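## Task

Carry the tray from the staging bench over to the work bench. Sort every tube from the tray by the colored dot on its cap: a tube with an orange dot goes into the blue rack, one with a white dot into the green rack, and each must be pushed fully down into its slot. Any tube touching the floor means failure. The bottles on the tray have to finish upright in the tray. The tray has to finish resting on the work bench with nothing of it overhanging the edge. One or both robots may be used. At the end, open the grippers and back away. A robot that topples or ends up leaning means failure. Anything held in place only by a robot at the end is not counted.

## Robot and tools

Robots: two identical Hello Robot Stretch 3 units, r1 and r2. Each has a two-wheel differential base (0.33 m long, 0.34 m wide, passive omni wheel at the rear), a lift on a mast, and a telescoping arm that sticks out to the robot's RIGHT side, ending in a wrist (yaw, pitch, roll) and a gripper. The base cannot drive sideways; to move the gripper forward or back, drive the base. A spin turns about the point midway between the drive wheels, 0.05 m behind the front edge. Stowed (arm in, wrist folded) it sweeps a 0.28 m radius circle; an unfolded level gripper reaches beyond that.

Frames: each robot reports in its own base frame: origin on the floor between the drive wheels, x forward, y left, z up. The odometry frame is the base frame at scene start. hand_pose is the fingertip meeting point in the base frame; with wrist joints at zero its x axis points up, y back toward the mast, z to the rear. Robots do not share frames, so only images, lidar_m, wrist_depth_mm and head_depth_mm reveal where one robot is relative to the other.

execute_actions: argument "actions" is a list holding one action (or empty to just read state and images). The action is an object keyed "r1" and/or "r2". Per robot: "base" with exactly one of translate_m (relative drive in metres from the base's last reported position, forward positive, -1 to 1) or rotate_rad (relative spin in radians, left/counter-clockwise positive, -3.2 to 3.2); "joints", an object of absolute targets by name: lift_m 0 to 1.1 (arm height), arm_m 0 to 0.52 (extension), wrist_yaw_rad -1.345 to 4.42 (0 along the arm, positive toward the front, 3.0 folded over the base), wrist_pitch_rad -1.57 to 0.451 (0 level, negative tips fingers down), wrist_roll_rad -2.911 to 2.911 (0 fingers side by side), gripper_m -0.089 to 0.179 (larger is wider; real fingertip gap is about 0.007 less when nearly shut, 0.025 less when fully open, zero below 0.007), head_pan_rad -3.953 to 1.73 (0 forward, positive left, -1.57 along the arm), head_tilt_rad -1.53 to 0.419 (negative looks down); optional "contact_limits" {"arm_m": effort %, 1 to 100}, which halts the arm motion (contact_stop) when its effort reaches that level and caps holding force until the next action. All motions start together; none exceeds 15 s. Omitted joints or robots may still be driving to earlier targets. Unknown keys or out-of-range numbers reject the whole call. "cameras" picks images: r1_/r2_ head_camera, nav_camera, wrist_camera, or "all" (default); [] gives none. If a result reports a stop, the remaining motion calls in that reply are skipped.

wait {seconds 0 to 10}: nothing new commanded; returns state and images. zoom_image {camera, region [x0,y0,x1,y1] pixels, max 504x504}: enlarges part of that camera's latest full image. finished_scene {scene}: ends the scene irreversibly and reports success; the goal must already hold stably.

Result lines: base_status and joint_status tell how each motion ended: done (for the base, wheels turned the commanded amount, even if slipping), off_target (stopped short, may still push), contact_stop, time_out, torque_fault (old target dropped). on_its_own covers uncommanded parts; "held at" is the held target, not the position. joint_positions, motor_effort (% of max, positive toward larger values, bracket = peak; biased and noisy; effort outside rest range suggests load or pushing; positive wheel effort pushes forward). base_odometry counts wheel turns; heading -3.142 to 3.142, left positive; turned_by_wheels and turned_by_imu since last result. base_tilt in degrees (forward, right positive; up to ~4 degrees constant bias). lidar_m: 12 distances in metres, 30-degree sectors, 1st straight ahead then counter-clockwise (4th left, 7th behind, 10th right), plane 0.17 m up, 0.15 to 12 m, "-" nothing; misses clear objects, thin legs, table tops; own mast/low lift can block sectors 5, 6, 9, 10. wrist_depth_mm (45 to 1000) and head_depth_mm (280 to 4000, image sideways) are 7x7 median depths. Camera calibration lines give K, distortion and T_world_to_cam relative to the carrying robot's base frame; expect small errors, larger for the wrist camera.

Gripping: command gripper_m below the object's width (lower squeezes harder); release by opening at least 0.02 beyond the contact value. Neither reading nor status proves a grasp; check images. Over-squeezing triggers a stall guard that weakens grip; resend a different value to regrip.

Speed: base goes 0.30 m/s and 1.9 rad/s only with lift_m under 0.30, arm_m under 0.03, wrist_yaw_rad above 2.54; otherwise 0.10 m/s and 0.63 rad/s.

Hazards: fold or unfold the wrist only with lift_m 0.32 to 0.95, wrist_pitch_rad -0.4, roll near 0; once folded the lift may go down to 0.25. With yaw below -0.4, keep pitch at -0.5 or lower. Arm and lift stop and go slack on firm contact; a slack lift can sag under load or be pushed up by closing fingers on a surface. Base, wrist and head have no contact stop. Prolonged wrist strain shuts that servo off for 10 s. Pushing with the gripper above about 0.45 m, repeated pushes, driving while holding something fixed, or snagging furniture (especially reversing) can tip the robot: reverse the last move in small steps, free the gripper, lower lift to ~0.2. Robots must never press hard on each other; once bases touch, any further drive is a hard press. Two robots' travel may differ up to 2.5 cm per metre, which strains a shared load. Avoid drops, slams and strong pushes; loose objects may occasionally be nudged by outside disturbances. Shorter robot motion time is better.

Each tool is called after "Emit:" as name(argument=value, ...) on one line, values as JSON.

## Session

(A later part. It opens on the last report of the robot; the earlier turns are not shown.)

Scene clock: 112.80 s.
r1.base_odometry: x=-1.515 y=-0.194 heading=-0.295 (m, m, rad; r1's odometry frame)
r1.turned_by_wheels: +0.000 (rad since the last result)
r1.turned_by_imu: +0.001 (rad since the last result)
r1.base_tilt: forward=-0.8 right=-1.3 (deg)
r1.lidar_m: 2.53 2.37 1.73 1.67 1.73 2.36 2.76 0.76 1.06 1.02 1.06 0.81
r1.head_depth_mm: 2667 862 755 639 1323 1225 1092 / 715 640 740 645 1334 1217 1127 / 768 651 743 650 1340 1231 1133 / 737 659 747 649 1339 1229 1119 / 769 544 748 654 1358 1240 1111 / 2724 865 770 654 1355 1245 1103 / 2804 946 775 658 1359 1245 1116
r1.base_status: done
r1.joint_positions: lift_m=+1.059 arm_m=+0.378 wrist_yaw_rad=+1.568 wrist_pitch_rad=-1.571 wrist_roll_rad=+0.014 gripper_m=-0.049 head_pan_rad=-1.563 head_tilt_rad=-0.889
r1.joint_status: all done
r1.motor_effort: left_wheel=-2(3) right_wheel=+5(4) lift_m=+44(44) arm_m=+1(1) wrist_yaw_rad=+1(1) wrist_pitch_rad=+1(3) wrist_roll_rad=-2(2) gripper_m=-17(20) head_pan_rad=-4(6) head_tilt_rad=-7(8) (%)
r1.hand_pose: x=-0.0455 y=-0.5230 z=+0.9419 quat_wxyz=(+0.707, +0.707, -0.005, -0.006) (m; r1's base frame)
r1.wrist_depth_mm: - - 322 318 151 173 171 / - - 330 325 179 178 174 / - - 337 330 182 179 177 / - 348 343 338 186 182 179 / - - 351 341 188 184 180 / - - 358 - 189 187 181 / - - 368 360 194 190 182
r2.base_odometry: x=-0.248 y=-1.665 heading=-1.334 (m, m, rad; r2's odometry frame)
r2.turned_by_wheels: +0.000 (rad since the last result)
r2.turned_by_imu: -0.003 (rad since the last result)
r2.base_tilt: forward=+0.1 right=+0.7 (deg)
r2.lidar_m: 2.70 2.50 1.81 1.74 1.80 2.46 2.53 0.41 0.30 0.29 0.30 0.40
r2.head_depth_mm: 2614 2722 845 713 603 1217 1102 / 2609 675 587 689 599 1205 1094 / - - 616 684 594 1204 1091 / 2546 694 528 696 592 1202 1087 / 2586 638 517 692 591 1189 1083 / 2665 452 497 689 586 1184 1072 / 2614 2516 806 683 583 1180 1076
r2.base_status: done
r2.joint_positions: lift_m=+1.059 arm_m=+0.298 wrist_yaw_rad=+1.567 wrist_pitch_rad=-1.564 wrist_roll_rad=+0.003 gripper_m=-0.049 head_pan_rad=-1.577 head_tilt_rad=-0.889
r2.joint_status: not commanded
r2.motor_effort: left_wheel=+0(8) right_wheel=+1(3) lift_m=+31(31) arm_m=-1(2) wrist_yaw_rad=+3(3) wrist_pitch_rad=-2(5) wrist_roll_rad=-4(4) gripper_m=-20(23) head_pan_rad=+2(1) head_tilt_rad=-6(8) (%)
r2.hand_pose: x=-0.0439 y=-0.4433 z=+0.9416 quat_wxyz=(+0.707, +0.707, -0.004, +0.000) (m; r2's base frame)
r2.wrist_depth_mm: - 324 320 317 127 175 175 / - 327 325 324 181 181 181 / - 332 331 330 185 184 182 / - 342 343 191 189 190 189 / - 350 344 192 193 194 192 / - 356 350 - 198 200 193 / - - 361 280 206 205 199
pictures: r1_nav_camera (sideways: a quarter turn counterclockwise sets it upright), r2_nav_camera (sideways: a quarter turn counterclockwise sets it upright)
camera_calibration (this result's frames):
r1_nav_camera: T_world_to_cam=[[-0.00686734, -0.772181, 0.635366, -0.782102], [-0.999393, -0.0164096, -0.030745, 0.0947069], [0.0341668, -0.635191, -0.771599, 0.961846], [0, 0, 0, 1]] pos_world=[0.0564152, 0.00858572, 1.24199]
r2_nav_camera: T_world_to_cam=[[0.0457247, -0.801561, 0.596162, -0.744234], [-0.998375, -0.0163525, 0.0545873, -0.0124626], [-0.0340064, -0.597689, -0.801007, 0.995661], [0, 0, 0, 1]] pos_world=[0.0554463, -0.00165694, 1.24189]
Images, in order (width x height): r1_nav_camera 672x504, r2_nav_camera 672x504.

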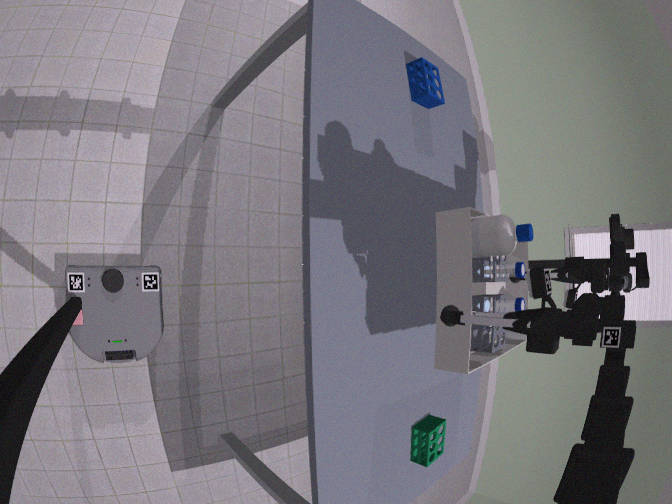

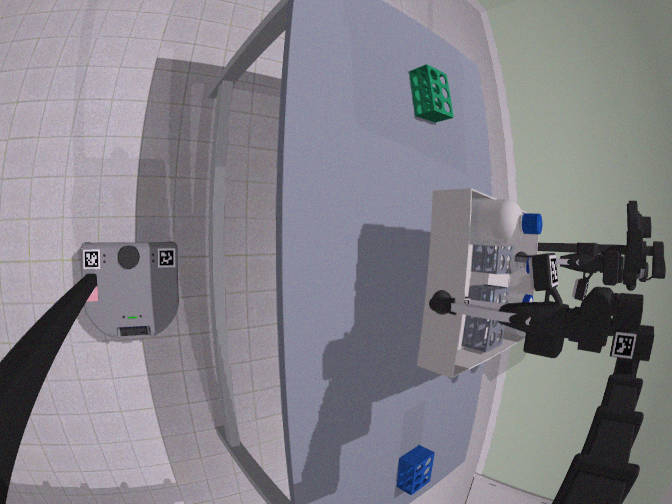

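Emit:
execute_actions(actions=[{"r1":{"joints":{"lift_m":0.918}},"r2":{"joints":{"lift_m":0.918}}}], cameras=[])

Emit:
execute_actions(actions=[{"r1":{"joints":{"gripper_m":0.06}},"r2":{"joints":{"gripper_m":0.06}}}], cameras=[])

Emit:
execute_actions(actions=[{"r1":{"joints":{"lift_m":1.09}},"r2":{"joints":{"lift_m":1.09}}}], cameras=[])

Emit:
execute_actions(actions=[{"r1":{"joints":{"arm_m":0.0,"head_tilt_rad":-0.6}},"r2":{"joints":{"arm_m":0.36}}}], cameras=[])

Emit:
execute_actions(actions=[{"r2":{"joints":{"arm_m":0.415,"head_tilt_rad":-0.7}}}], cameras=["r1_head_camera","r2_head_camera","r2_wrist_camera"])

Scene clock: 117.27 s.
r1.base_odometry: x=-1.515 y=-0.194 heading=-0.295 (m, m, rad; r1's odometry frame)
r1.turned_by_wheels: +0.000 (rad since the last result)
r1.turned_by_imu: +0.000 (rad since the last result)
r1.base_tilt: forward=-1.0 right=-1.3 (deg)
r1.lidar_m: 2.53 2.37 1.73 1.67 1.74 2.37 2.76 0.76 1.05 1.02 1.05 0.81
r1.head_depth_mm: - 890 754 642 1334 1223 1095 / 2695 819 691 645 1339 1227 1140 / - - 750 649 1351 1220 1134 / 1406 873 752 650 1340 1231 1122 / 2740 886 664 652 1359 1239 1107 / 2798 946 775 657 1360 1244 1111 / 2780 956 776 660 1366 1246 1116
r1.base_status: not commanded
r1.joint_positions: lift_m=+0.918 arm_m=+0.378 wrist_yaw_rad=+1.568 wrist_pitch_rad=-1.571 wrist_roll_rad=+0.014 gripper_m=-0.049 head_pan_rad=-1.563 head_tilt_rad=-0.889
r1.joint_status: all done
r1.motor_effort: left_wheel=-2(2) right_wheel=+6(5) lift_m=+25(39) arm_m=+1(1) wrist_yaw_rad=+2(1) wrist_pitch_rad=+1(1) wrist_roll_rad=-2(2) gripper_m=-17(17) head_pan_rad=-5(4) head_tilt_rad=-6(6) (%)
r1.hand_pose: x=-0.0456 y=-0.5230 z=+0.8006 quat_wxyz=(+0.707, +0.707, -0.005, -0.006) (m; r1's base frame)
r1.wrist_depth_mm: 191 188 186 182 151 172 170 / 196 192 189 185 179 176 173 / 199 195 193 189 182 179 176 / 203 200 196 193 185 182 178 / 208 204 201 196 188 185 180 / - 209 205 - 190 188 181 / - 213 211 206 195 190 182
r2.base_odometry: x=-0.248 y=-1.665 heading=-1.334 (m, m, rad; r2's odometry frame)
r2.turned_by_wheels: +0.000 (rad since the last result)
r2.turned_by_imu: -0.001 (rad since the last result)
r2.base_tilt: forward=+0.0 right=+0.8 (deg)
r2.lidar_m: 2.70 2.50 1.82 1.74 1.80 2.45 2.53 0.41 0.30 0.29 0.30 0.40
r2.head_depth_mm: 2640 - - 708 601 1211 1097 / 2582 984 803 673 600 1213 1093 / 2607 - - 653 597 1206 1095 / 649 784 764 651 594 1207 1090 / 2581 2614 750 619 588 1197 1084 / 2619 2597 797 622 586 1186 1077 / 2618 2560 823 684 584 1184 1073
r2.base_status: not commanded
r2.joint_positions: lift_m=+0.918 arm_m=+0.298 wrist_yaw_rad=+1.567 wrist_pitch_rad=-1.566 wrist_roll_rad=+0.003 gripper_m=-0.049 head_pan_rad=-1.577 head_tilt_rad=-0.889
r2.joint_status: all done
r2.motor_effort: left_wheel=+0(0) right_wheel=+1(1) lift_m=+16(27) arm_m=-1(1) wrist_yaw_rad=+4(3) wrist_pitch_rad=-2(2) wrist_roll_rad=-4(4) gripper_m=-19(19) head_pan_rad=+1(1) head_tilt_rad=-7(6) (%)
r2.hand_pose: x=-0.0442 y=-0.4433 z=+0.8006 quat_wxyz=(+0.707, +0.707, -0.004, -0.001) (m; r2's base frame)
r2.wrist_depth_mm: 187 186 185 185 128 177 177 / 191 190 189 188 180 182 180 / 194 194 195 192 186 185 184 / 197 198 197 193 189 190 191 / 201 201 202 194 193 194 193 / 205 205 206 - 199 198 194 / 211 211 211 206 204 203 197
pictures: none
No camera images: the call's "cameras" was empty. Leave "cameras" out to get every camera's image.

Scene clock: 118.87 s.
r1.base_odometry: x=-1.515 y=-0.194 heading=-0.295 (m, m, rad; r1's odometry frame)
r1.turned_by_wheels: +0.000 (rad since the last result)
r1.turned_by_imu: +0.000 (rad since the last result)
r1.base_tilt: forward=-0.8 right=-1.3 (deg)
r1.lidar_m: 2.53 2.37 1.74 1.67 1.74 2.38 2.76 0.76 1.06 1.02 1.06 0.81
r1.head_depth_mm: - 892 755 640 1336 1223 1090 / 2727 840 699 644 1333 1225 1131 / - - 759 647 1332 1227 1138 / 900 897 761 651 1358 1228 1126 / 2734 902 664 655 1353 1244 1104 / 2783 943 773 655 1357 1244 1111 / 2799 946 776 659 1355 1246 1117
r1.base_status: not commanded
r1.joint_positions: lift_m=+0.918 arm_m=+0.378 wrist_yaw_rad=+1.568 wrist_pitch_rad=-1.570 wrist_roll_rad=+0.014 gripper_m=+0.060 head_pan_rad=-1.563 head_tilt_rad=-0.889
r1.joint_status: all done
r1.motor_effort: left_wheel=-1(2) right_wheel=+3(5) lift_m=+26(26) arm_m=+1(1) wrist_yaw_rad=+2(2) wrist_pitch_rad=+0(1) wrist_roll_rad=-2(2) gripper_m=+0(80) head_pan_rad=-4(5) head_tilt_rad=-6(7) (%)
r1.hand_pose: x=-0.0452 y=-0.5230 z=+0.8006 quat_wxyz=(+0.707, +0.707, -0.006, -0.006) (m; r1's base frame)
r1.wrist_depth_mm: 191 189 186 183 150 175 173 / 196 193 190 187 181 179 176 / 200 196 193 190 185 183 179 / 203 200 197 194 188 186 183 / 209 204 201 198 192 189 183 / - 208 - 201 197 193 186 / - 214 210 206 200 196 188
r2.base_odometry: x=-0.248 y=-1.665 heading=-1.334 (m, m, rad; r2's odometry frame)
r2.turned_by_wheels: +0.000 (rad since the last result)
r2.turned_by_imu: +0.000 (rad since the last result)
r2.base_tilt: forward=+0.1 right=+0.6 (deg)
r2.lidar_m: 2.71 2.50 1.82 1.75 1.81 2.45 2.53 0.41 0.30 0.29 0.30 0.40
r2.head_depth_mm: 2676 - - 709 603 1228 1101 / 2593 987 801 676 599 1211 1092 / 2606 - - 698 596 1202 1091 / 647 775 795 648 592 1193 1087 / 2624 2605 762 621 590 1196 1084 / 2647 2588 811 625 586 1185 1079 / 2627 2559 828 684 582 1185 1070
r2.base_status: not commanded
r2.joint_positions: lift_m=+0.918 arm_m=+0.298 wrist_yaw_rad=+1.567 wrist_pitch_rad=-1.566 wrist_roll_rad=-0.001 gripper_m=+0.060 head_pan_rad=-1.577 head_tilt_rad=-0.889
r2.joint_status: all done
r2.motor_effort: left_wheel=+1(2) right_wheel=-2(2) lift_m=+17(17) arm_m=-1(1) wrist_yaw_rad=+3(3) wrist_pitch_rad=-2(2) wrist_roll_rad=-2(4) gripper_m=+0(82) head_pan_rad=+2(2) head_tilt_rad=-6(6) (%)
r2.hand_pose: x=-0.0442 y=-0.4433 z=+0.8006 quat_wxyz=(+0.707, +0.707, -0.003, +0.000) (m; r2's base frame)
r2.wrist_depth_mm: 186 186 187 186 127 185 185 / 190 189 190 189 188 186 187 / 195 195 195 193 191 192 189 / 198 198 199 195 195 195 196 / 201 202 201 199 198 198 197 / 207 206 - 204 - 203 198 / 209 211 210 209 208 207 202
pictures: none
No camera images: the call's "cameras" was empty. Leave "cameras" out to get every camera's image.

Scene clock: 121.27 s.
r1.base_odometry: x=-1.515 y=-0.194 heading=-0.295 (m, m, rad; r1's odometry frame)
r1.turned_by_wheels: +0.000 (rad since the last result)
r1.turned_by_imu: +0.000 (rad since the last result)
r1.base_tilt: forward=-1.0 right=-1.4 (deg)
r1.lidar_m: 2.52 2.37 1.73 1.67 1.74 2.38 2.75 0.77 1.06 1.02 1.06 0.81
r1.head_depth_mm: 2667 917 759 641 1330 1224 1090 / 2671 836 700 646 1340 1228 1129 / 2668 897 759 648 1341 1228 1135 / 2666 892 762 651 1334 1239 1127 / 2755 898 664 652 1349 1238 1099 / 2797 945 772 658 1352 1250 1111 / 2796 943 777 658 1358 1240 1109
r1.base_status: not commanded
r1.joint_positions: lift_m=+1.090 arm_m=+0.378 wrist_yaw_rad=+1.568 wrist_pitch_rad=-1.570 wrist_roll_rad=+0.014 gripper_m=+0.060 head_pan_rad=-1.563 head_tilt_rad=-0.889
r1.joint_status: all done
r1.motor_effort: left_wheel=-1(2) right_wheel=+2(3) lift_m=+38(39) arm_m=+1(1) wrist_yaw_rad=+2(1) wrist_pitch_rad=+0(0) wrist_roll_rad=-2(2) gripper_m=+0(1) head_pan_rad=-5(4) head_tilt_rad=-7(8) (%)
r1.hand_pose: x=-0.0452 y=-0.5230 z=+0.9721 quat_wxyz=(+0.707, +0.707, -0.006, -0.006) (m; r1's base frame)
r1.wrist_depth_mm: - - 355 346 205 313 305 / - - 362 353 308 315 318 / - - 367 362 354 321 341 / - - 375 370 362 334 348 / - - 382 377 367 329 346 / - - - 381 375 311 347 / - - 402 392 389 378 371
r2.base_odometry: x=-0.248 y=-1.665 heading=-1.334 (m, m, rad; r2's odometry frame)
r2.turned_by_wheels: +0.000 (rad since the last result)
r2.turned_by_imu: +0.000 (rad since the last result)
r2.base_tilt: forward=+0.0 right=+0.7 (deg)
r2.lidar_m: 2.71 2.50 1.82 1.75 1.80 2.45 2.52 0.41 0.30 0.29 0.30 0.40
r2.head_depth_mm: 2627 2698 867 711 602 1215 1096 / - 2693 813 674 597 1203 1100 / - 757 773 697 597 1204 1084 / 2560 2552 784 650 594 1197 1087 / 2544 2615 783 620 591 1198 1084 / 2624 2552 809 627 587 1189 1074 / 2634 2542 828 683 584 1181 1073
r2.base_status: not commanded
r2.joint_positions: lift_m=+1.090 arm_m=+0.298 wrist_yaw_rad=+1.567 wrist_pitch_rad=-1.566 wrist_roll_rad=-0.001 gripper_m=+0.060 head_pan_rad=-1.577 head_tilt_rad=-0.889
r2.joint_status: all done
r2.motor_effort: left_wheel=+2(2) right_wheel=-2(2) lift_m=+27(30) arm_m=-1(1) wrist_yaw_rad=+3(4) wrist_pitch_rad=-2(2) wrist_roll_rad=-2(2) gripper_m=+0(0) head_pan_rad=+2(2) head_tilt_rad=-7(6) (%)
r2.hand_pose: x=-0.0442 y=-0.4433 z=+0.9719 quat_wxyz=(+0.707, +0.707, -0.003, +0.000) (m; r2's base frame)
r2.wrist_depth_mm: - 355 350 347 211 318 300 / - 361 354 355 351 324 352 / - 363 368 359 360 328 260 / - 374 372 369 368 362 366 / - - 378 377 373 335 309 / - - - 384 - 320 348 / - - 396 391 393 330 349
pictures: none
No camera images: the call's "cameras" was empty. Leave "cameras" out to get every camera's image.

Scene clock: 125.23 s.
r1.base_odometry: x=-1.515 y=-0.194 heading=-0.295 (m, m, rad; r1's odometry frame)
r1.turned_by_wheels: +0.000 (rad since the last result)
r1.turned_by_imu: +0.000 (rad since the last result)
r1.base_tilt: forward=-0.9 right=-1.3 (deg)
r1.lidar_m: 2.53 2.37 1.74 1.67 1.74 2.37 2.76 0.76 1.06 1.02 1.06 0.81
r1.head_depth_mm: - - - - - - - / - - - - - - 1144 / - - - - 683 569 1185 / 690 2872 1156 806 683 - 1173 / 2661 2949 2953 667 692 - 1172 / 2681 2997 2988 899 703 597 1202 / 2698 3003 3010 898 709 598 1209
r1.base_status: not commanded
r1.joint_positions: lift_m=+1.090 arm_m=+0.000 wrist_yaw_rad=+1.569 wrist_pitch_rad=-1.570 wrist_roll_rad=+0.012 gripper_m=+0.060 head_pan_rad=-1.563 head_tilt_rad=-0.606
r1.joint_status: all done
r1.motor_effort: left_wheel=-1(1) right_wheel=+2(3) lift_m=+38(38) arm_m=-3(5) wrist_yaw_rad=+1(2) wrist_pitch_rad=+0(0) wrist_roll_rad=-1(2) gripper_m=+1(0) head_pan_rad=-5(5) head_tilt_rad=+5(37) (%)
r1.hand_pose: x=-0.0452 y=-0.1455 z=+0.9721 quat_wxyz=(+0.707, +0.707, -0.005, -0.005) (m; r1's base frame)
r1.wrist_depth_mm: - - - - - 357 335 / - - - - - 361 343 / - - - - - 359 349 / - - - - - 367 354 / - - - - - 370 363 / - - - - - 374 368 / - - - - - 382 375
r2.base_odometry: x=-0.248 y=-1.665 heading=-1.334 (m, m, rad; r2's odometry frame)
r2.turned_by_wheels: +0.000 (rad since the last result)
r2.turned_by_imu: -0.001 (rad since the last result)
r2.base_tilt: forward=+0.1 right=+0.8 (deg)
r2.lidar_m: 2.71 2.50 1.81 1.74 1.81 2.46 2.54 0.41 0.30 0.29 0.30 0.40
r2.head_depth_mm: 2661 2747 866 710 602 1211 1099 / 2702 2684 810 674 598 1212 1086 / - 769 752 699 594 1205 1090 / 2695 2618 764 648 593 1201 1080 / 2685 2659 778 621 589 1193 1082 / 2641 2568 808 625 587 1189 1081 / 2634 2602 829 684 584 1181 1075
r2.base_status: not commanded
r2.joint_positions: lift_m=+1.090 arm_m=+0.360 wrist_yaw_rad=+1.567 wrist_pitch_rad=-1.566 wrist_roll_rad=-0.001 gripper_m=+0.060 head_pan_rad=-1.577 head_tilt_rad=-0.889
r2.joint_status: all done
r2.motor_effort: left_wheel=+2(1) right_wheel=-2(2) lift_m=+27(27) arm_m=+2(4) wrist_yaw_rad=+3(3) wrist_pitch_rad=-2(2) wrist_roll_rad=-2(2) gripper_m=+0(0) head_pan_rad=+2(2) head_tilt_rad=-6(6) (%)
r2.hand_pose: x=-0.0442 y=-0.5049 z=+0.9719 quat_wxyz=(+0.707, +0.707, -0.002, +0.001) (m; r2's base frame)
r2.wrist_depth_mm: - 351 349 212 330 299 339 / - 356 357 273 351 321 354 / - 361 362 360 350 298 356 / - 374 368 367 365 371 362 / - 376 373 376 343 313 360 / - 386 - 378 - 356 302 / - 392 393 345 392 349 320
pictures: none
No camera images: the call's "cameras" was empty. Leave "cameras" out to get every camera's image.

Scene clock: 126.77 s.
r1.base_odometry: x=-1.515 y=-0.194 heading=-0.295 (m, m, rad; r1's odometry frame)
r1.turned_by_wheels: +0.000 (rad since the last result)
r1.turned_by_imu: +0.000 (rad since the last result)
r1.base_tilt: forward=-0.9 right=-1.4 (deg)
r1.lidar_m: 2.52 2.37 1.73 1.67 1.73 2.37 2.76 0.76 1.06 1.02 1.05 0.81
r1.head_depth_mm: - - - - - - - / - - - - - - 1140 / - - - - 681 569 1184 / 638 2902 1146 806 681 - 1177 / 2664 2964 3002 670 695 - 1171 / 2655 2993 3008 899 706 598 1205 / 2696 2981 2990 901 705 598 1203
r1.base_status: not commanded
r1.joint_positions: lift_m=+1.090 arm_m=+0.000 wrist_yaw_rad=+1.569 wrist_pitch_rad=-1.570 wrist_roll_rad=+0.012 gripper_m=+0.060 head_pan_rad=-1.563 head_tilt_rad=-0.606
r1.joint_status: not commanded
r1.motor_effort: left_wheel=-1(2) right_wheel=+2(3) lift_m=+38(39) arm_m=-3(3) wrist_yaw_rad=+1(0) wrist_pitch_rad=+0(0) wrist_roll_rad=-1(1) gripper_m=+0(0) head_pan_rad=-4(5) head_tilt_rad=+3(3) (%)
r1.hand_pose: x=-0.0452 y=-0.1455 z=+0.9721 quat_wxyz=(+0.707, +0.707, -0.005, -0.005) (m; r1's base frame)
r1.wrist_depth_mm: - - - - - 358 336 / - - - - - 361 342 / - - - - - 363 345 / - - - - - 365 358 / - - - - - 368 361 / - - - - - 373 367 / - - - - - 381 377
r2.base_odometry: x=-0.248 y=-1.665 heading=-1.334 (m, m, rad; r2's odometry frame)
r2.turned_by_wheels: +0.000 (rad since the last result)
r2.turned_by_imu: +0.000 (rad since the last result)
r2.base_tilt: forward=+0.2 right=+0.7 (deg)
r2.lidar_m: 2.71 2.50 1.81 1.74 1.80 2.45 2.53 0.41 0.30 0.29 0.30 0.40
r2.head_depth_mm: 2605 2835 2928 891 705 584 518 / 2553 2791 2861 851 681 580 516 / - - 2727 777 692 576 513 / 985 2804 2685 781 684 571 512 / 2496 2797 2649 847 619 571 506 / 2582 2799 2720 820 609 564 506 / 2534 2837 2727 843 674 563 503
r2.base_status: not commanded
r2.joint_positions: lift_m=+1.090 arm_m=+0.415 wrist_yaw_rad=+1.567 wrist_pitch_rad=-1.566 wrist_roll_rad=-0.001 gripper_m=+0.060 head_pan_rad=-1.577 head_tilt_rad=-0.705
r2.joint_status: all done
r2.motor_effort: left_wheel=+2(2) right_wheel=-2(2) lift_m=+27(27) arm_m=+2(1) wrist_yaw_rad=+3(4) wrist_pitch_rad=-2(2) wrist_roll_rad=-2(2) gripper_m=+0(0) head_pan_rad=+2(2) head_tilt_rad=+4(22) (%)
r2.hand_pose: x=-0.0442 y=-0.5599 z=+0.9719 quat_wxyz=(+0.707, +0.707, -0.002, +0.001) (m; r2's base frame)
r2.wrist_depth_mm: 349 349 211 346 303 337 309 / 355 355 254 349 297 354 336 / 361 362 360 358 299 357 334 / 367 367 366 365 364 365 348 / 380 375 371 375 314 368 340 / 390 384 - 378 - 330 267 / - 391 394 352 324 331 240
pictures: r1_head_camera (sideways: a quarter turn clockwise sets it upright), r2_head_camera (sideways: a quarter turn clockwise sets it upright), r2_wrist_camera
camera_calibration (this result's frames):
r1_head_camera: T_world_to_cam=[[0.0253182, 0.604743, -0.796018, 1.05991], [0.99833, 0.0260642, 0.0515542, -0.0624052], [0.0519246, -0.795994, -0.603073, 0.745951], [0, 0, 0, 1]] pos_world=[-0.00326734, -0.045575, 1.29679]
r2_head_camera: T_world_to_cam=[[-0.0302139, 0.625147, -0.779922, 1.03297], [0.999495, 0.0112484, -0.0297039, 0.0358918], [-0.00979637, -0.780426, -0.625171, 0.775641], [0, 0, 0, 1]] pos_world=[0.00293493, -0.0408333, 1.29161]
r2_wrist_camera: T_world_to_cam=[[-0.0207514, -0.999754, -0.00781227, -0.554419], [-0.989704, 0.0194347, 0.141803, -0.135391], [-0.141616, 0.0106744, -0.989864, 1.13317], [0, 0, 0, 1]] pos_world=[0.0149729, -0.563747, 1.13655]
Images, in order (width x height): r1_head_camera 896x504, r2_head_camera 896x504, r2_wrist_camera 644x364.

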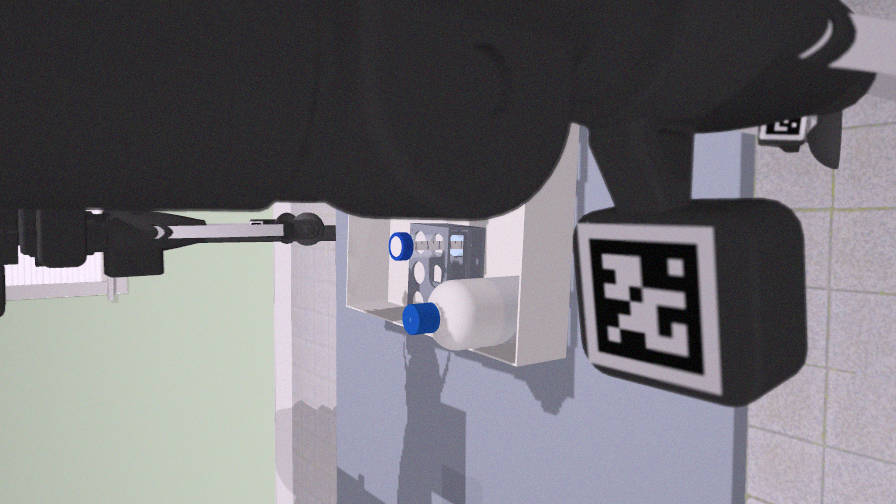

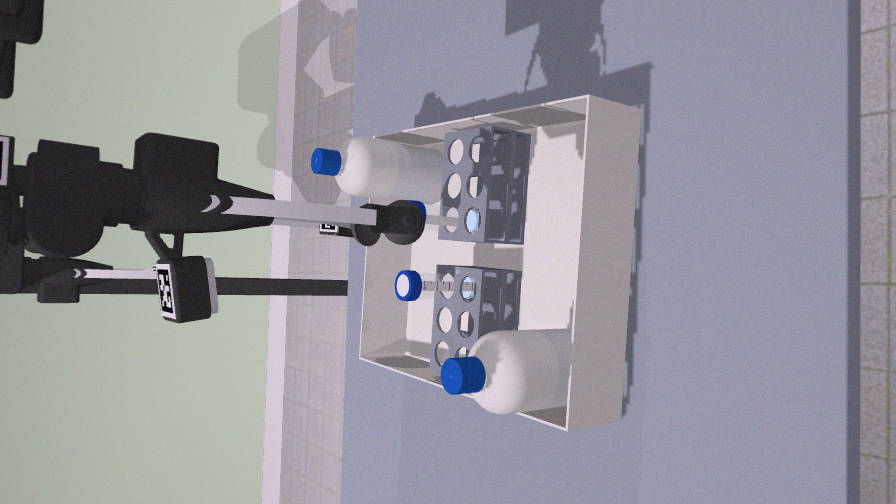

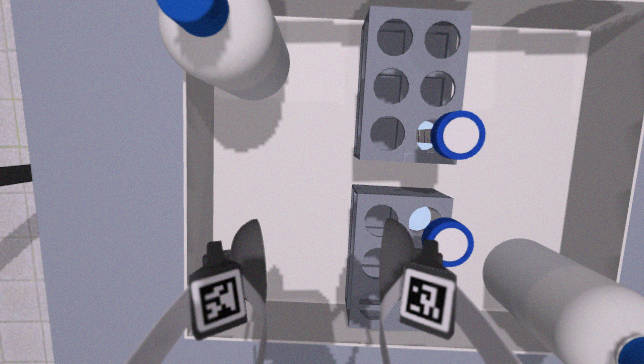

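Emit:
execute_actions(actions=[{"r2":{"base":{"translate_m":0.055},"joints":{"arm_m":0.511,"gripper_m":0.07}},"r1":{"base":{"translate_m":-0.45},"joints":{"wrist_yaw_rad":-0.3,"head_pan_rad":-1.3}}}], cameras=[])

Emit:
execute_actions(actions=[{"r2":{"joints":{"lift_m":1.035}},"r1":{"joints":{"lift_m":0.6}}}], cameras=["r1_head_camera","r2_head_camera","r2_wrist_camera"])

Scene clock: 134.17 s.
r1.base_odometry: x=-1.946 y=-0.063 heading=-0.295 (m, m, rad; r1's odometry frame)
r1.turned_by_wheels: +0.000 (rad since the last result)
r1.turned_by_imu: -0.002 (rad since the last result)
r1.base_tilt: forward=-0.9 right=-1.4 (deg)
r1.lidar_m: 2.98 2.38 1.74 1.67 1.74 2.37 2.31 2.39 0.43 1.02 1.06 1.23
r1.head_depth_mm: 2528 2801 2913 809 - - - / 2612 2919 2892 821 696 - - / 2708 3032 2950 888 696 590 1215 / 2743 3061 1152 889 703 608 1195 / 2855 3201 1069 852 703 627 1207 / 2862 707 1066 861 707 1318 1203 / 582 3398 1246 864 707 1354 1207
r1.base_status: done
r1.joint_positions: lift_m=+1.090 arm_m=+0.000 wrist_yaw_rad=-0.297 wrist_pitch_rad=-1.570 wrist_roll_rad=+0.011 gripper_m=+0.060 head_pan_rad=-1.307 head_tilt_rad=-0.606
r1.joint_status: all done
r1.motor_effort: left_wheel=-1(4) right_wheel=+2(1) lift_m=+38(38) arm_m=-3(3) wrist_yaw_rad=-3(5) wrist_pitch_rad=+0(0) wrist_roll_rad=+0(1) gripper_m=+0(1) head_pan_rad=+5(33) head_tilt_rad=+4(4) (%)
r1.hand_pose: x=-0.0146 y=-0.1224 z=+0.9721 quat_wxyz=(+0.418, +0.417, -0.571, -0.571) (m; r1's base frame)
r1.wrist_depth_mm: 367 360 357 - - - - / 370 - - - - - - / - - - - - - - / - - - - - - - / - - - - - - - / - - - - - - - / - - - - - - -
r2.base_odometry: x=-0.235 y=-1.719 heading=-1.333 (m, m, rad; r2's odometry frame)
r2.turned_by_wheels: +0.000 (rad since the last result)
r2.turned_by_imu: -0.001 (rad since the last result)
r2.base_tilt: forward=+0.0 right=+0.8 (deg)
r2.lidar_m: 2.66 2.50 1.82 1.74 1.81 2.45 2.59 0.41 0.30 0.29 0.30 0.40
r2.head_depth_mm: 2584 2841 2937 890 681 583 518 / 2542 2796 2892 780 693 581 516 / 2563 2877 2842 781 690 574 514 / 2545 2850 2808 762 631 574 511 / 2513 2849 2773 798 606 569 508 / 2535 2821 2748 850 678 566 505 / 2447 2753 2624 843 675 563 502
r2.base_status: done
r2.joint_positions: lift_m=+1.090 arm_m=+0.511 wrist_yaw_rad=+1.567 wrist_pitch_rad=-1.566 wrist_roll_rad=-0.001 gripper_m=+0.070 head_pan_rad=-1.577 head_tilt_rad=-0.705
r2.joint_status: all done
r2.motor_effort: left_wheel=+2(8) right_wheel=-3(6) lift_m=+27(27) arm_m=+2(4) wrist_yaw_rad=+3(3) wrist_pitch_rad=-2(2) wrist_roll_rad=-2(2) gripper_m=+0(49) head_pan_rad=+1(1) head_tilt_rad=+4(4) (%)
r2.hand_pose: x=-0.0442 y=-0.6559 z=+0.9719 quat_wxyz=(+0.707, +0.707, -0.002, +0.001) (m; r2's base frame)
r2.wrist_depth_mm: 352 351 347 355 352 350 349 / 217 280 355 326 354 355 354 / 218 249 361 354 362 357 368 / 371 364 364 304 370 363 371 / 380 378 373 351 375 364 376 / 378 378 321 321 381 377 381 / 396 369 376 326 346 391 398
pictures: none
No camera images: the call's "cameras" was empty. Leave "cameras" out to get every camera's image.

Scene clock: 139.47 s.
r1.base_odometry: x=-1.946 y=-0.063 heading=-0.295 (m, m, rad; r1's odometry frame)
r1.turned_by_wheels: +0.000 (rad since the last result)
r1.turned_by_imu: +0.000 (rad since the last result)
r1.base_tilt: forward=-0.8 right=-1.3 (deg)
r1.lidar_m: 2.97 2.37 1.73 1.67 1.73 2.37 2.31 2.39 0.43 1.02 1.06 1.23
r1.head_depth_mm: 2500 2813 2934 808 691 574 1171 / 2604 2903 2905 819 697 574 1191 / 2672 3018 2973 882 699 591 1195 / 2720 3024 1155 888 700 608 1203 / 2815 3213 1074 855 701 626 1200 / 815 695 851 864 704 1322 1205 / 607 3429 1239 862 709 1350 1202
r1.base_status: not commanded
r1.joint_positions: lift_m=+0.600 arm_m=+0.000 wrist_yaw_rad=-0.297 wrist_pitch_rad=-1.570 wrist_roll_rad=+0.011 gripper_m=+0.060 head_pan_rad=-1.307 head_tilt_rad=-0.606
r1.joint_status: all done
r1.motor_effort: left_wheel=+0(1) right_wheel=+2(2) lift_m=+21(33) arm_m=-3(3) wrist_yaw_rad=-4(3) wrist_pitch_rad=+0(1) wrist_roll_rad=+0(0) gripper_m=+0(0) head_pan_rad=+5(4) head_tilt_rad=+3(5) (%)
r1.hand_pose: x=-0.0146 y=-0.1224 z=+0.4828 quat_wxyz=(+0.418, +0.417, -0.571, -0.571) (m; r1's base frame)
r1.wrist_depth_mm: 651 642 628 615 611 603 593 / 659 649 632 628 621 606 601 / 677 658 642 646 631 625 608 / 691 679 658 - - 624 634 / 707 694 669 666 - 645 636 / 705 699 - 679 - 654 653 / 728 711 696 695 - 660 660
r2.base_odometry: x=-0.235 y=-1.719 heading=-1.333 (m, m, rad; r2's odometry frame)
r2.turned_by_wheels: +0.000 (rad since the last result)
r2.turned_by_imu: -0.001 (rad since the last result)
r2.base_tilt: forward=+0.3 right=+0.7 (deg)
r2.lidar_m: 2.66 2.51 1.82 1.74 1.80 2.45 2.58 0.41 0.30 0.29 0.30 0.40
r2.head_depth_mm: 2463 2864 2922 887 680 582 518 / 2520 2820 2895 778 694 579 516 / - 2765 2831 779 692 576 513 / 2525 2773 2853 763 631 572 512 / 2523 2859 2770 799 607 569 507 / 2529 2777 2764 850 679 564 504 / 2469 1420 1248 847 676 562 503
r2.base_status: not commanded
r2.joint_positions: lift_m=+1.035 arm_m=+0.511 wrist_yaw_rad=+1.567 wrist_pitch_rad=-1.566 wrist_roll_rad=-0.001 gripper_m=+0.070 head_pan_rad=-1.577 head_tilt_rad=-0.705
r2.joint_status: all done
r2.motor_effort: left_wheel=+2(2) right_wheel=-3(3) lift_m=+12(23) arm_m=+2(2) wrist_yaw_rad=+3(3) wrist_pitch_rad=-2(1) wrist_roll_rad=-2(2) gripper_m=+0(0) head_pan_rad=+2(2) head_tilt_rad=+3(3) (%)
r2.hand_pose: x=-0.0442 y=-0.6559 z=+0.9178 quat_wxyz=(+0.707, +0.707, -0.002, +0.001) (m; r2's base frame)
r2.wrist_depth_mm: 296 295 296 297 299 297 297 / 180 276 299 243 302 285 301 / 180 250 305 274 305 305 309 / 264 310 311 252 311 310 315 / 275 317 319 196 316 316 324 / 286 323 292 276 326 299 332 / 288 331 305 267 331 269 335
pictures: r1_head_camera (sideways: a quarter turn clockwise sets it upright), r2_head_camera (sideways: a quarter turn clockwise sets it upright), r2_wrist_camera
camera_calibration (this result's frames):
r1_head_camera: T_world_to_cam=[[-0.128741, 0.591422, -0.796018, 1.06085], [0.959146, 0.278176, 0.0515542, -0.0621662], [0.251923, -0.756861, -0.603073, 0.744731], [0, 0, 0, 1]] pos_world=[0.00858641, -0.0464613, 1.29679]
r2_head_camera: T_world_to_cam=[[-0.0302146, 0.625036, -0.780011, 1.03309], [0.999495, 0.0112442, -0.0297063, 0.035895], [-0.00979691, -0.780515, -0.625061, 0.775498], [0, 0, 0, 1]] pos_world=[0.00293492, -0.0408347, 1.29162]
r2_wrist_camera: T_world_to_cam=[[-0.0206091, -0.999757, -0.00781191, -0.650816], [-0.989707, 0.0192939, 0.141803, -0.125958], [-0.141618, 0.0106539, -0.989864, 1.08071], [0, 0, 0, 1]] pos_world=[0.0149735, -0.659741, 1.08253]
Images, in order (width x height): r1_head_camera 896x504, r2_head_camera 896x504, r2_wrist_camera 644x364.

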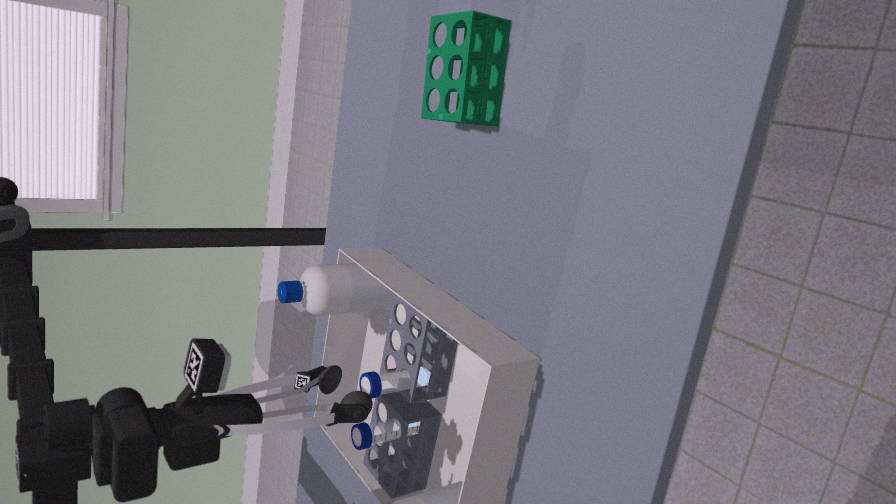

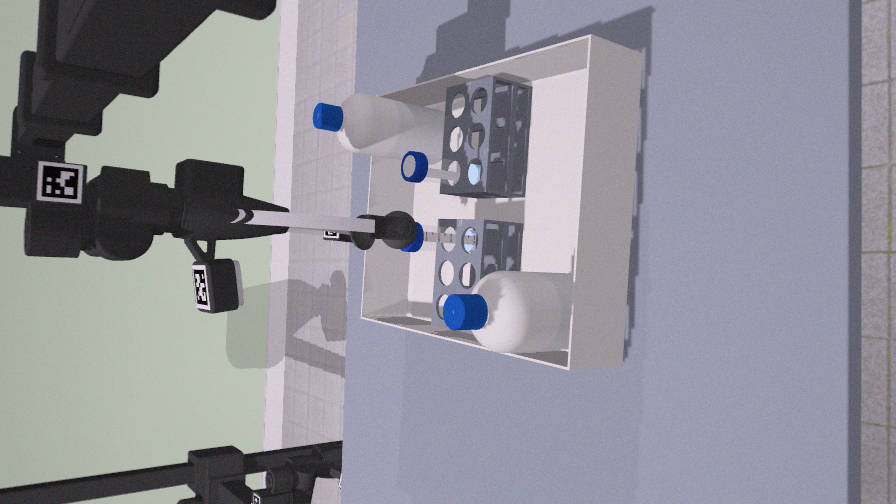

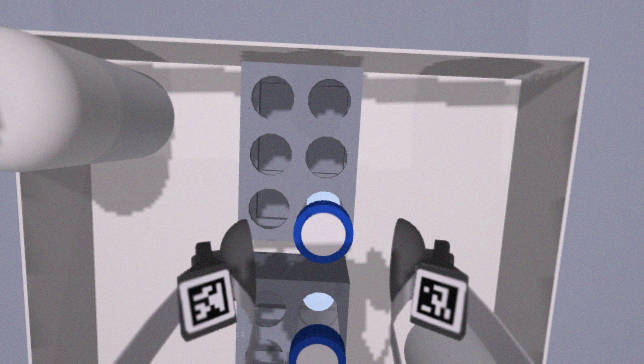

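Emit:
execute_actions(actions=[{"r2":{"joints":{"lift_m":0.997}}}], cameras=["r1_head_camera","r2_wrist_camera"])

Emit:
execute_actions(actions=[{"r2":{"joints":{"gripper_m":0.015}}}], cameras=[])

Emit:
execute_actions(actions=[{"r2":{"joints":{"lift_m":1.1,"head_pan_rad":-1.1}}}], cameras=["r1_head_camera","r2_head_camera","r2_wrist_camera"])

Scene clock: 142.03 s.
r1.base_odometry: x=-1.946 y=-0.063 heading=-0.295 (m, m, rad; r1's odometry frame)
r1.turned_by_wheels: +0.000 (rad since the last result)
r1.turned_by_imu: +0.000 (rad since the last result)
r1.base_tilt: forward=-1.0 right=-1.4 (deg)
r1.lidar_m: 2.98 2.38 1.74 1.67 1.73 2.38 2.31 2.39 0.43 1.02 1.06 1.23
r1.head_depth_mm: 2564 2800 2911 809 693 572 1155 / 2600 2882 2929 820 696 574 1187 / 2663 3018 2936 885 696 592 1189 / 1297 3047 1150 890 703 608 1194 / 2718 3142 1058 856 705 627 1201 / 874 709 874 860 706 1311 1203 / 651 718 1239 867 709 1358 1209
r1.base_status: not commanded
r1.joint_positions: lift_m=+0.600 arm_m=+0.000 wrist_yaw_rad=-0.297 wrist_pitch_rad=-1.570 wrist_roll_rad=+0.011 gripper_m=+0.060 head_pan_rad=-1.307 head_tilt_rad=-0.606
r1.joint_status: not commanded
r1.motor_effort: left_wheel=-1(0) right_wheel=+2(1) lift_m=+20(20) arm_m=-3(3) wrist_yaw_rad=-4(3) wrist_pitch_rad=+1(0) wrist_roll_rad=+0(0) gripper_m=+0(0) head_pan_rad=+4(4) head_tilt_rad=+5(4) (%)
r1.hand_pose: x=-0.0146 y=-0.1224 z=+0.4828 quat_wxyz=(+0.418, +0.417, -0.571, -0.571) (m; r1's base frame)
r1.wrist_depth_mm: 646 635 631 615 600 603 593 / 656 646 637 629 620 617 602 / 661 661 649 630 629 619 618 / 686 667 668 - - 630 628 / 690 686 674 669 - 647 635 / 712 691 - 679 - 660 655 / 731 723 700 703 - 675 662
r2.base_odometry: x=-0.235 y=-1.719 heading=-1.333 (m, m, rad; r2's odometry frame)
r2.turned_by_wheels: +0.000 (rad since the last result)
r2.turned_by_imu: +0.000 (rad since the last result)
r2.base_tilt: forward=+0.2 right=+0.9 (deg)
r2.lidar_m: 2.65 2.50 1.82 1.74 1.80 2.45 2.59 0.41 0.30 0.29 0.30 0.40
r2.head_depth_mm: 2550 - 2762 889 681 582 518 / 2503 2899 2907 779 695 579 516 / 2469 2843 2802 782 689 575 513 / 2486 2837 2806 764 633 574 511 / 2548 2805 2813 799 605 569 507 / 2568 2839 2749 852 676 564 506 / 2427 1422 1247 842 675 562 504
r2.base_status: not commanded
r2.joint_positions: lift_m=+0.997 arm_m=+0.511 wrist_yaw_rad=+1.567 wrist_pitch_rad=-1.566 wrist_roll_rad=-0.001 gripper_m=+0.070 head_pan_rad=-1.577 head_tilt_rad=-0.705
r2.joint_status: all done
r2.motor_effort: left_wheel=+3(2) right_wheel=-3(2) lift_m=+12(12) arm_m=+2(2) wrist_yaw_rad=+3(3) wrist_pitch_rad=-2(2) wrist_roll_rad=-2(2) gripper_m=+0(1) head_pan_rad=+2(2) head_tilt_rad=+3(4) (%)
r2.hand_pose: x=-0.0442 y=-0.6559 z=+0.8798 quat_wxyz=(+0.707, +0.707, -0.002, +0.001) (m; r2's base frame)
r2.wrist_depth_mm: 206 247 234 258 259 261 261 / 178 263 259 207 261 265 218 / 179 249 266 210 269 267 224 / 267 275 268 216 275 272 236 / 275 281 273 158 280 279 233 / 280 285 250 225 285 286 242 / 283 292 259 231 289 269 291
pictures: r1_head_camera (sideways: a quarter turn clockwise sets it upright), r2_wrist_camera
camera_calibration (this result's frames):
r1_head_camera: T_world_to_cam=[[-0.128741, 0.591422, -0.796018, 1.06085], [0.959146, 0.278176, 0.0515542, -0.0621662], [0.251923, -0.75686, -0.603073, 0.744731], [0, 0, 0, 1]] pos_world=[0.00858641, -0.0464613, 1.29679]
r2_wrist_camera: T_world_to_cam=[[-0.020609, -0.999757, -0.00781191, -0.651113], [-0.989707, 0.0192938, 0.141803, -0.12057], [-0.141618, 0.0106539, -0.989864, 1.0431], [0, 0, 0, 1]] pos_world=[0.0149735, -0.659741, 1.04454]
Images, in order (width x height): r1_head_camera 896x504, r2_wrist_camera 644x364.

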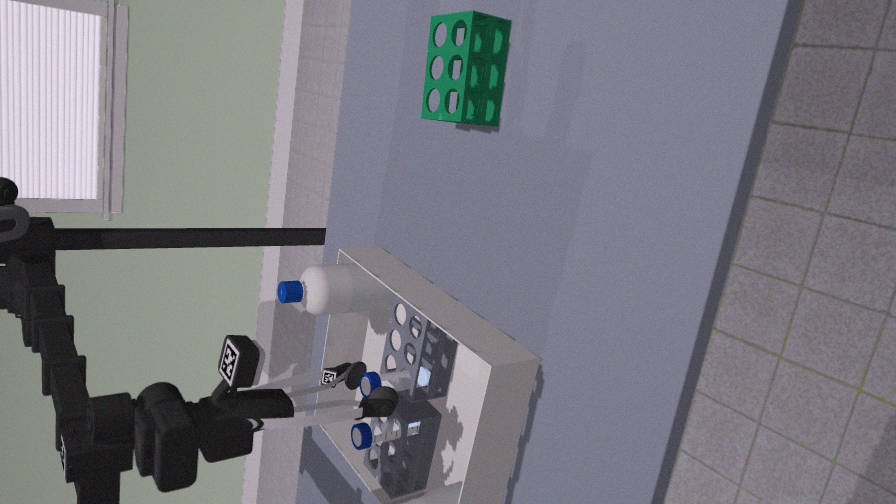

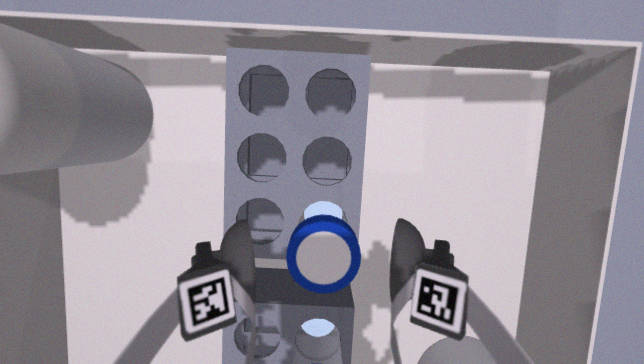

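Scene clock: 143.07 s.
r1.base_odometry: x=-1.946 y=-0.063 heading=-0.295 (m, m, rad; r1's odometry frame)
r1.turned_by_wheels: +0.000 (rad since the last result)
r1.turned_by_imu: +0.000 (rad since the last result)
r1.base_tilt: forward=-0.9 right=-1.4 (deg)
r1.lidar_m: 2.97 2.37 1.74 1.67 1.73 2.37 2.31 2.40 0.43 1.02 1.05 1.23
r1.head_depth_mm: 2528 2828 2916 809 693 573 1168 / 2629 2892 2929 820 694 574 1187 / 2652 2984 2965 881 697 590 1200 / 1303 3083 1155 888 700 609 1198 / 2731 3165 1054 854 702 627 1196 / 867 706 855 863 705 1323 1208 / 655 719 1239 865 707 1358 1204
r1.base_status: not commanded
r1.joint_positions: lift_m=+0.600 arm_m=+0.000 wrist_yaw_rad=-0.297 wrist_pitch_rad=-1.570 wrist_roll_rad=+0.011 gripper_m=+0.060 head_pan_rad=-1.307 head_tilt_rad=-0.606
r1.joint_status: not commanded
r1.motor_effort: left_wheel=+0(1) right_wheel=+2(2) lift_m=+21(20) arm_m=-3(3) wrist_yaw_rad=-3(3) wrist_pitch_rad=+0(0) wrist_roll_rad=+0(0) gripper_m=+1(0) head_pan_rad=+5(5) head_tilt_rad=+4(7) (%)
r1.hand_pose: x=-0.0146 y=-0.1224 z=+0.4828 quat_wxyz=(+0.418, +0.417, -0.571, -0.571) (m; r1's base frame)
r1.wrist_depth_mm: 638 645 618 617 601 598 594 / 659 641 636 641 618 613 612 / 672 662 650 636 631 619 601 / 682 664 660 - - 626 624 / 700 690 667 669 - 640 631 / 704 703 - 675 - 659 649 / 721 721 714 682 - 671 658
r2.base_odometry: x=-0.235 y=-1.719 heading=-1.333 (m, m, rad; r2's odometry frame)
r2.turned_by_wheels: +0.000 (rad since the last result)
r2.turned_by_imu: +0.000 (rad since the last result)
r2.base_tilt: forward=+0.1 right=+0.8 (deg)
r2.lidar_m: 2.66 2.51 1.81 1.75 1.81 2.45 2.59 0.41 0.30 0.29 0.30 0.40
r2.head_depth_mm: 2529 - 2775 890 683 582 517 / 2509 2913 2902 780 697 577 516 / 2451 2844 2785 781 692 574 514 / 2506 2859 2751 763 632 571 511 / 2531 2816 2783 797 606 567 509 / 2556 2795 2782 852 679 568 506 / 2465 1432 1246 845 675 565 502
r2.base_status: not commanded
r2.joint_positions: lift_m=+0.997 arm_m=+0.511 wrist_yaw_rad=+1.567 wrist_pitch_rad=-1.566 wrist_roll_rad=-0.001 gripper_m=+0.015 head_pan_rad=-1.577 head_tilt_rad=-0.705
r2.joint_status: all done
r2.motor_effort: left_wheel=+3(3) right_wheel=-3(3) lift_m=+12(13) arm_m=+2(2) wrist_yaw_rad=+3(3) wrist_pitch_rad=-2(2) wrist_roll_rad=-2(2) gripper_m=-7(85) head_pan_rad=+2(1) head_tilt_rad=+4(3) (%)
r2.hand_pose: x=-0.0442 y=-0.6559 z=+0.8798 quat_wxyz=(+0.707, +0.707, -0.002, +0.001) (m; r2's base frame)
r2.wrist_depth_mm: 207 248 234 259 257 260 261 / 178 262 258 206 265 261 220 / 180 248 266 211 269 269 226 / 267 274 266 215 276 275 234 / 279 280 279 156 280 276 236 / 279 285 286 158 285 281 242 / 285 291 260 229 291 287 293
pictures: none
No camera images: the call's "cameras" was empty. Leave "cameras" out to get every camera's image.

Scene clock: 144.83 s.
r1.base_odometry: x=-1.946 y=-0.063 heading=-0.295 (m, m, rad; r1's odometry frame)
r1.turned_by_wheels: +0.000 (rad since the last result)
r1.turned_by_imu: +0.000 (rad since the last result)
r1.base_tilt: forward=-1.0 right=-1.3 (deg)
r1.lidar_m: 2.98 2.37 1.73 1.67 1.73 2.37 2.31 2.40 0.43 1.02 1.06 1.23
r1.head_depth_mm: 2510 2809 2892 810 693 573 1162 / 2627 2896 2956 821 696 575 1195 / 2718 3024 2936 884 698 592 1194 / 2750 3043 1152 887 701 609 1194 / 2837 3193 1066 852 704 627 1201 / 2837 735 941 862 705 1321 1201 / 579 3399 1238 862 706 1351 1200
r1.base_status: not commanded
r1.joint_positions: lift_m=+0.600 arm_m=+0.000 wrist_yaw_rad=-0.297 wrist_pitch_rad=-1.570 wrist_roll_rad=+0.011 gripper_m=+0.060 head_pan_rad=-1.307 head_tilt_rad=-0.606
r1.joint_status: not commanded
r1.motor_effort: left_wheel=-1(0) right_wheel=+2(2) lift_m=+20(20) arm_m=-3(3) wrist_yaw_rad=-2(3) wrist_pitch_rad=+0(0) wrist_roll_rad=+0(0) gripper_m=+0(0) head_pan_rad=+4(5) head_tilt_rad=+5(4) (%)
r1.hand_pose: x=-0.0146 y=-0.1224 z=+0.4828 quat_wxyz=(+0.418, +0.417, -0.571, -0.571) (m; r1's base frame)
r1.wrist_depth_mm: 638 631 621 618 611 605 600 / 657 642 640 631 624 613 606 / 662 665 654 641 626 614 617 / 682 673 660 - - 626 634 / 708 686 676 673 - 647 640 / 711 710 - 685 - 658 646 / 729 722 706 703 - 672 654
r2.base_odometry: x=-0.235 y=-1.719 heading=-1.333 (m, m, rad; r2's odometry frame)
r2.turned_by_wheels: +0.000 (rad since the last result)
r2.turned_by_imu: +0.000 (rad since the last result)
r2.base_tilt: forward=+0.1 right=+0.8 (deg)
r2.lidar_m: 2.65 2.50 1.82 1.75 1.81 2.45 2.59 0.41 0.30 0.29 0.30 0.40
r2.head_depth_mm: 2475 2713 2841 857 565 569 497 / 2538 2793 2901 882 595 580 494 / 2692 1470 1252 872 693 576 502 / 2787 3061 2800 846 690 572 522 / 2917 3276 1152 823 686 570 1146 / 3071 3386 2734 840 680 565 1180 / 3191 3407 2695 846 676 593 1126
r2.base_status: not commanded
r2.joint_positions: lift_m=+1.097 arm_m=+0.511 wrist_yaw_rad=+1.567 wrist_pitch_rad=-1.566 wrist_roll_rad=-0.001 gripper_m=+0.015 head_pan_rad=-1.107 head_tilt_rad=-0.705
r2.joint_status: all done
joint sent to its limit — the command would take r2.lift_m past its upper limit, so that joint was sent only as far as its limit.
r2.motor_effort: left_wheel=+2(2) right_wheel=-2(3) lift_m=+27(30) arm_m=+2(2) wrist_yaw_rad=+3(3) wrist_pitch_rad=-2(2) wrist_roll_rad=-2(2) gripper_m=-8(7) head_pan_rad=+2(22) head_tilt_rad=+3(3) (%)
r2.hand_pose: x=-0.0442 y=-0.6559 z=+0.9798 quat_wxyz=(+0.707, +0.707, -0.002, +0.001) (m; r2's base frame)
r2.wrist_depth_mm: 359 354 353 355 358 352 359 / 221 283 359 330 365 356 362 / 225 250 368 359 372 367 367 / 374 371 373 320 376 374 376 / 380 380 382 156 379 381 385 / 398 389 390 159 390 390 388 / 404 381 372 338 343 400 401
pictures: r1_head_camera (sideways: a quarter turn clockwise sets it upright), r2_head_camera (sideways: a quarter turn clockwise sets it upright), r2_wrist_camera
camera_calibration (this result's frames):
r1_head_camera: T_world_to_cam=[[-0.128741, 0.591422, -0.796018, 1.06085], [0.959146, 0.278176, 0.0515542, -0.0621662], [0.251923, -0.756861, -0.603073, 0.744731], [0, 0, 0, 1]] pos_world=[0.0085864, -0.0464613, 1.29679]
r2_head_camera: T_world_to_cam=[[-0.309868, 0.543659, -0.780011, 1.0348], [0.886146, 0.462453, -0.0297063, 0.0365865], [0.344568, -0.700408, -0.62506, 0.773336], [0, 0, 0, 1]] pos_world=[0.0217618, -0.0378444, 1.29162]
r2_wrist_camera: T_world_to_cam=[[-0.0206093, -0.999757, -0.00781191, -0.650332], [-0.989707, 0.0192941, 0.141803, -0.134749], [-0.141618, 0.010654, -0.989864, 1.14208], [0, 0, 0, 1]] pos_world=[0.0149735, -0.659742, 1.14453]
Images, in order (width x height): r1_head_camera 896x504, r2_head_camera 896x504, r2_wrist_camera 644x364.

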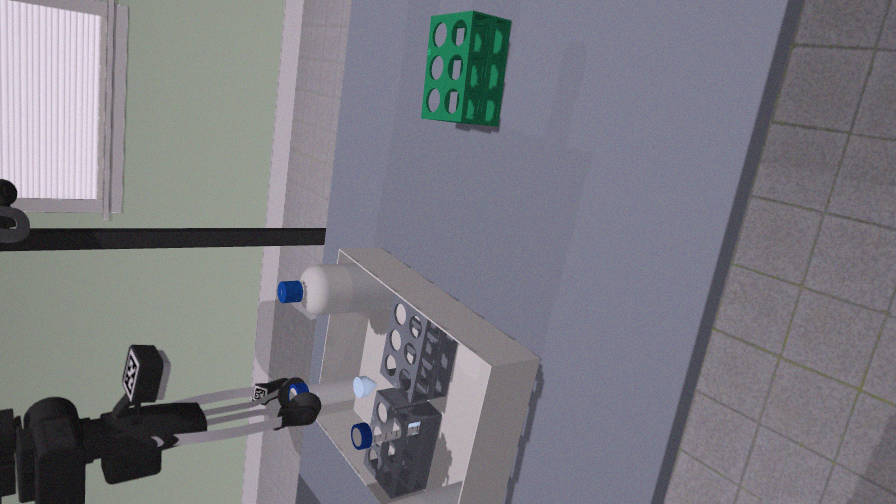

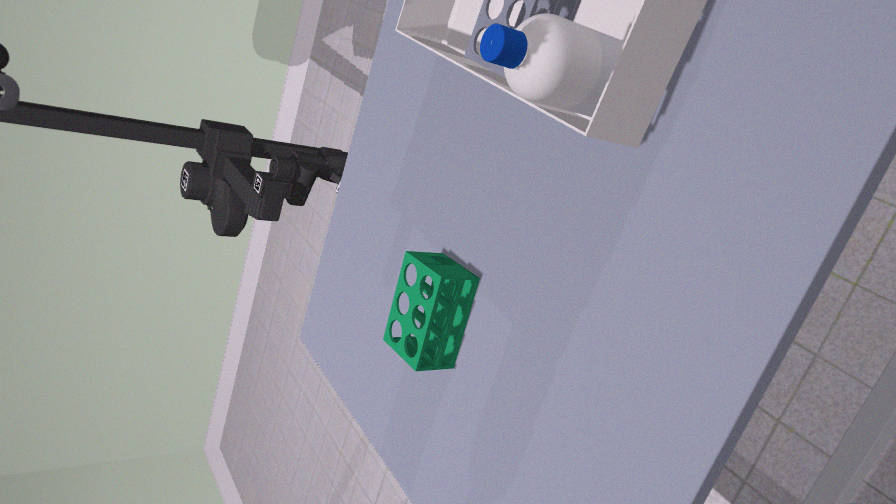

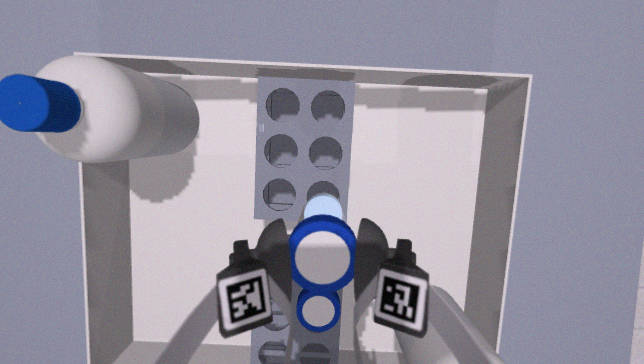

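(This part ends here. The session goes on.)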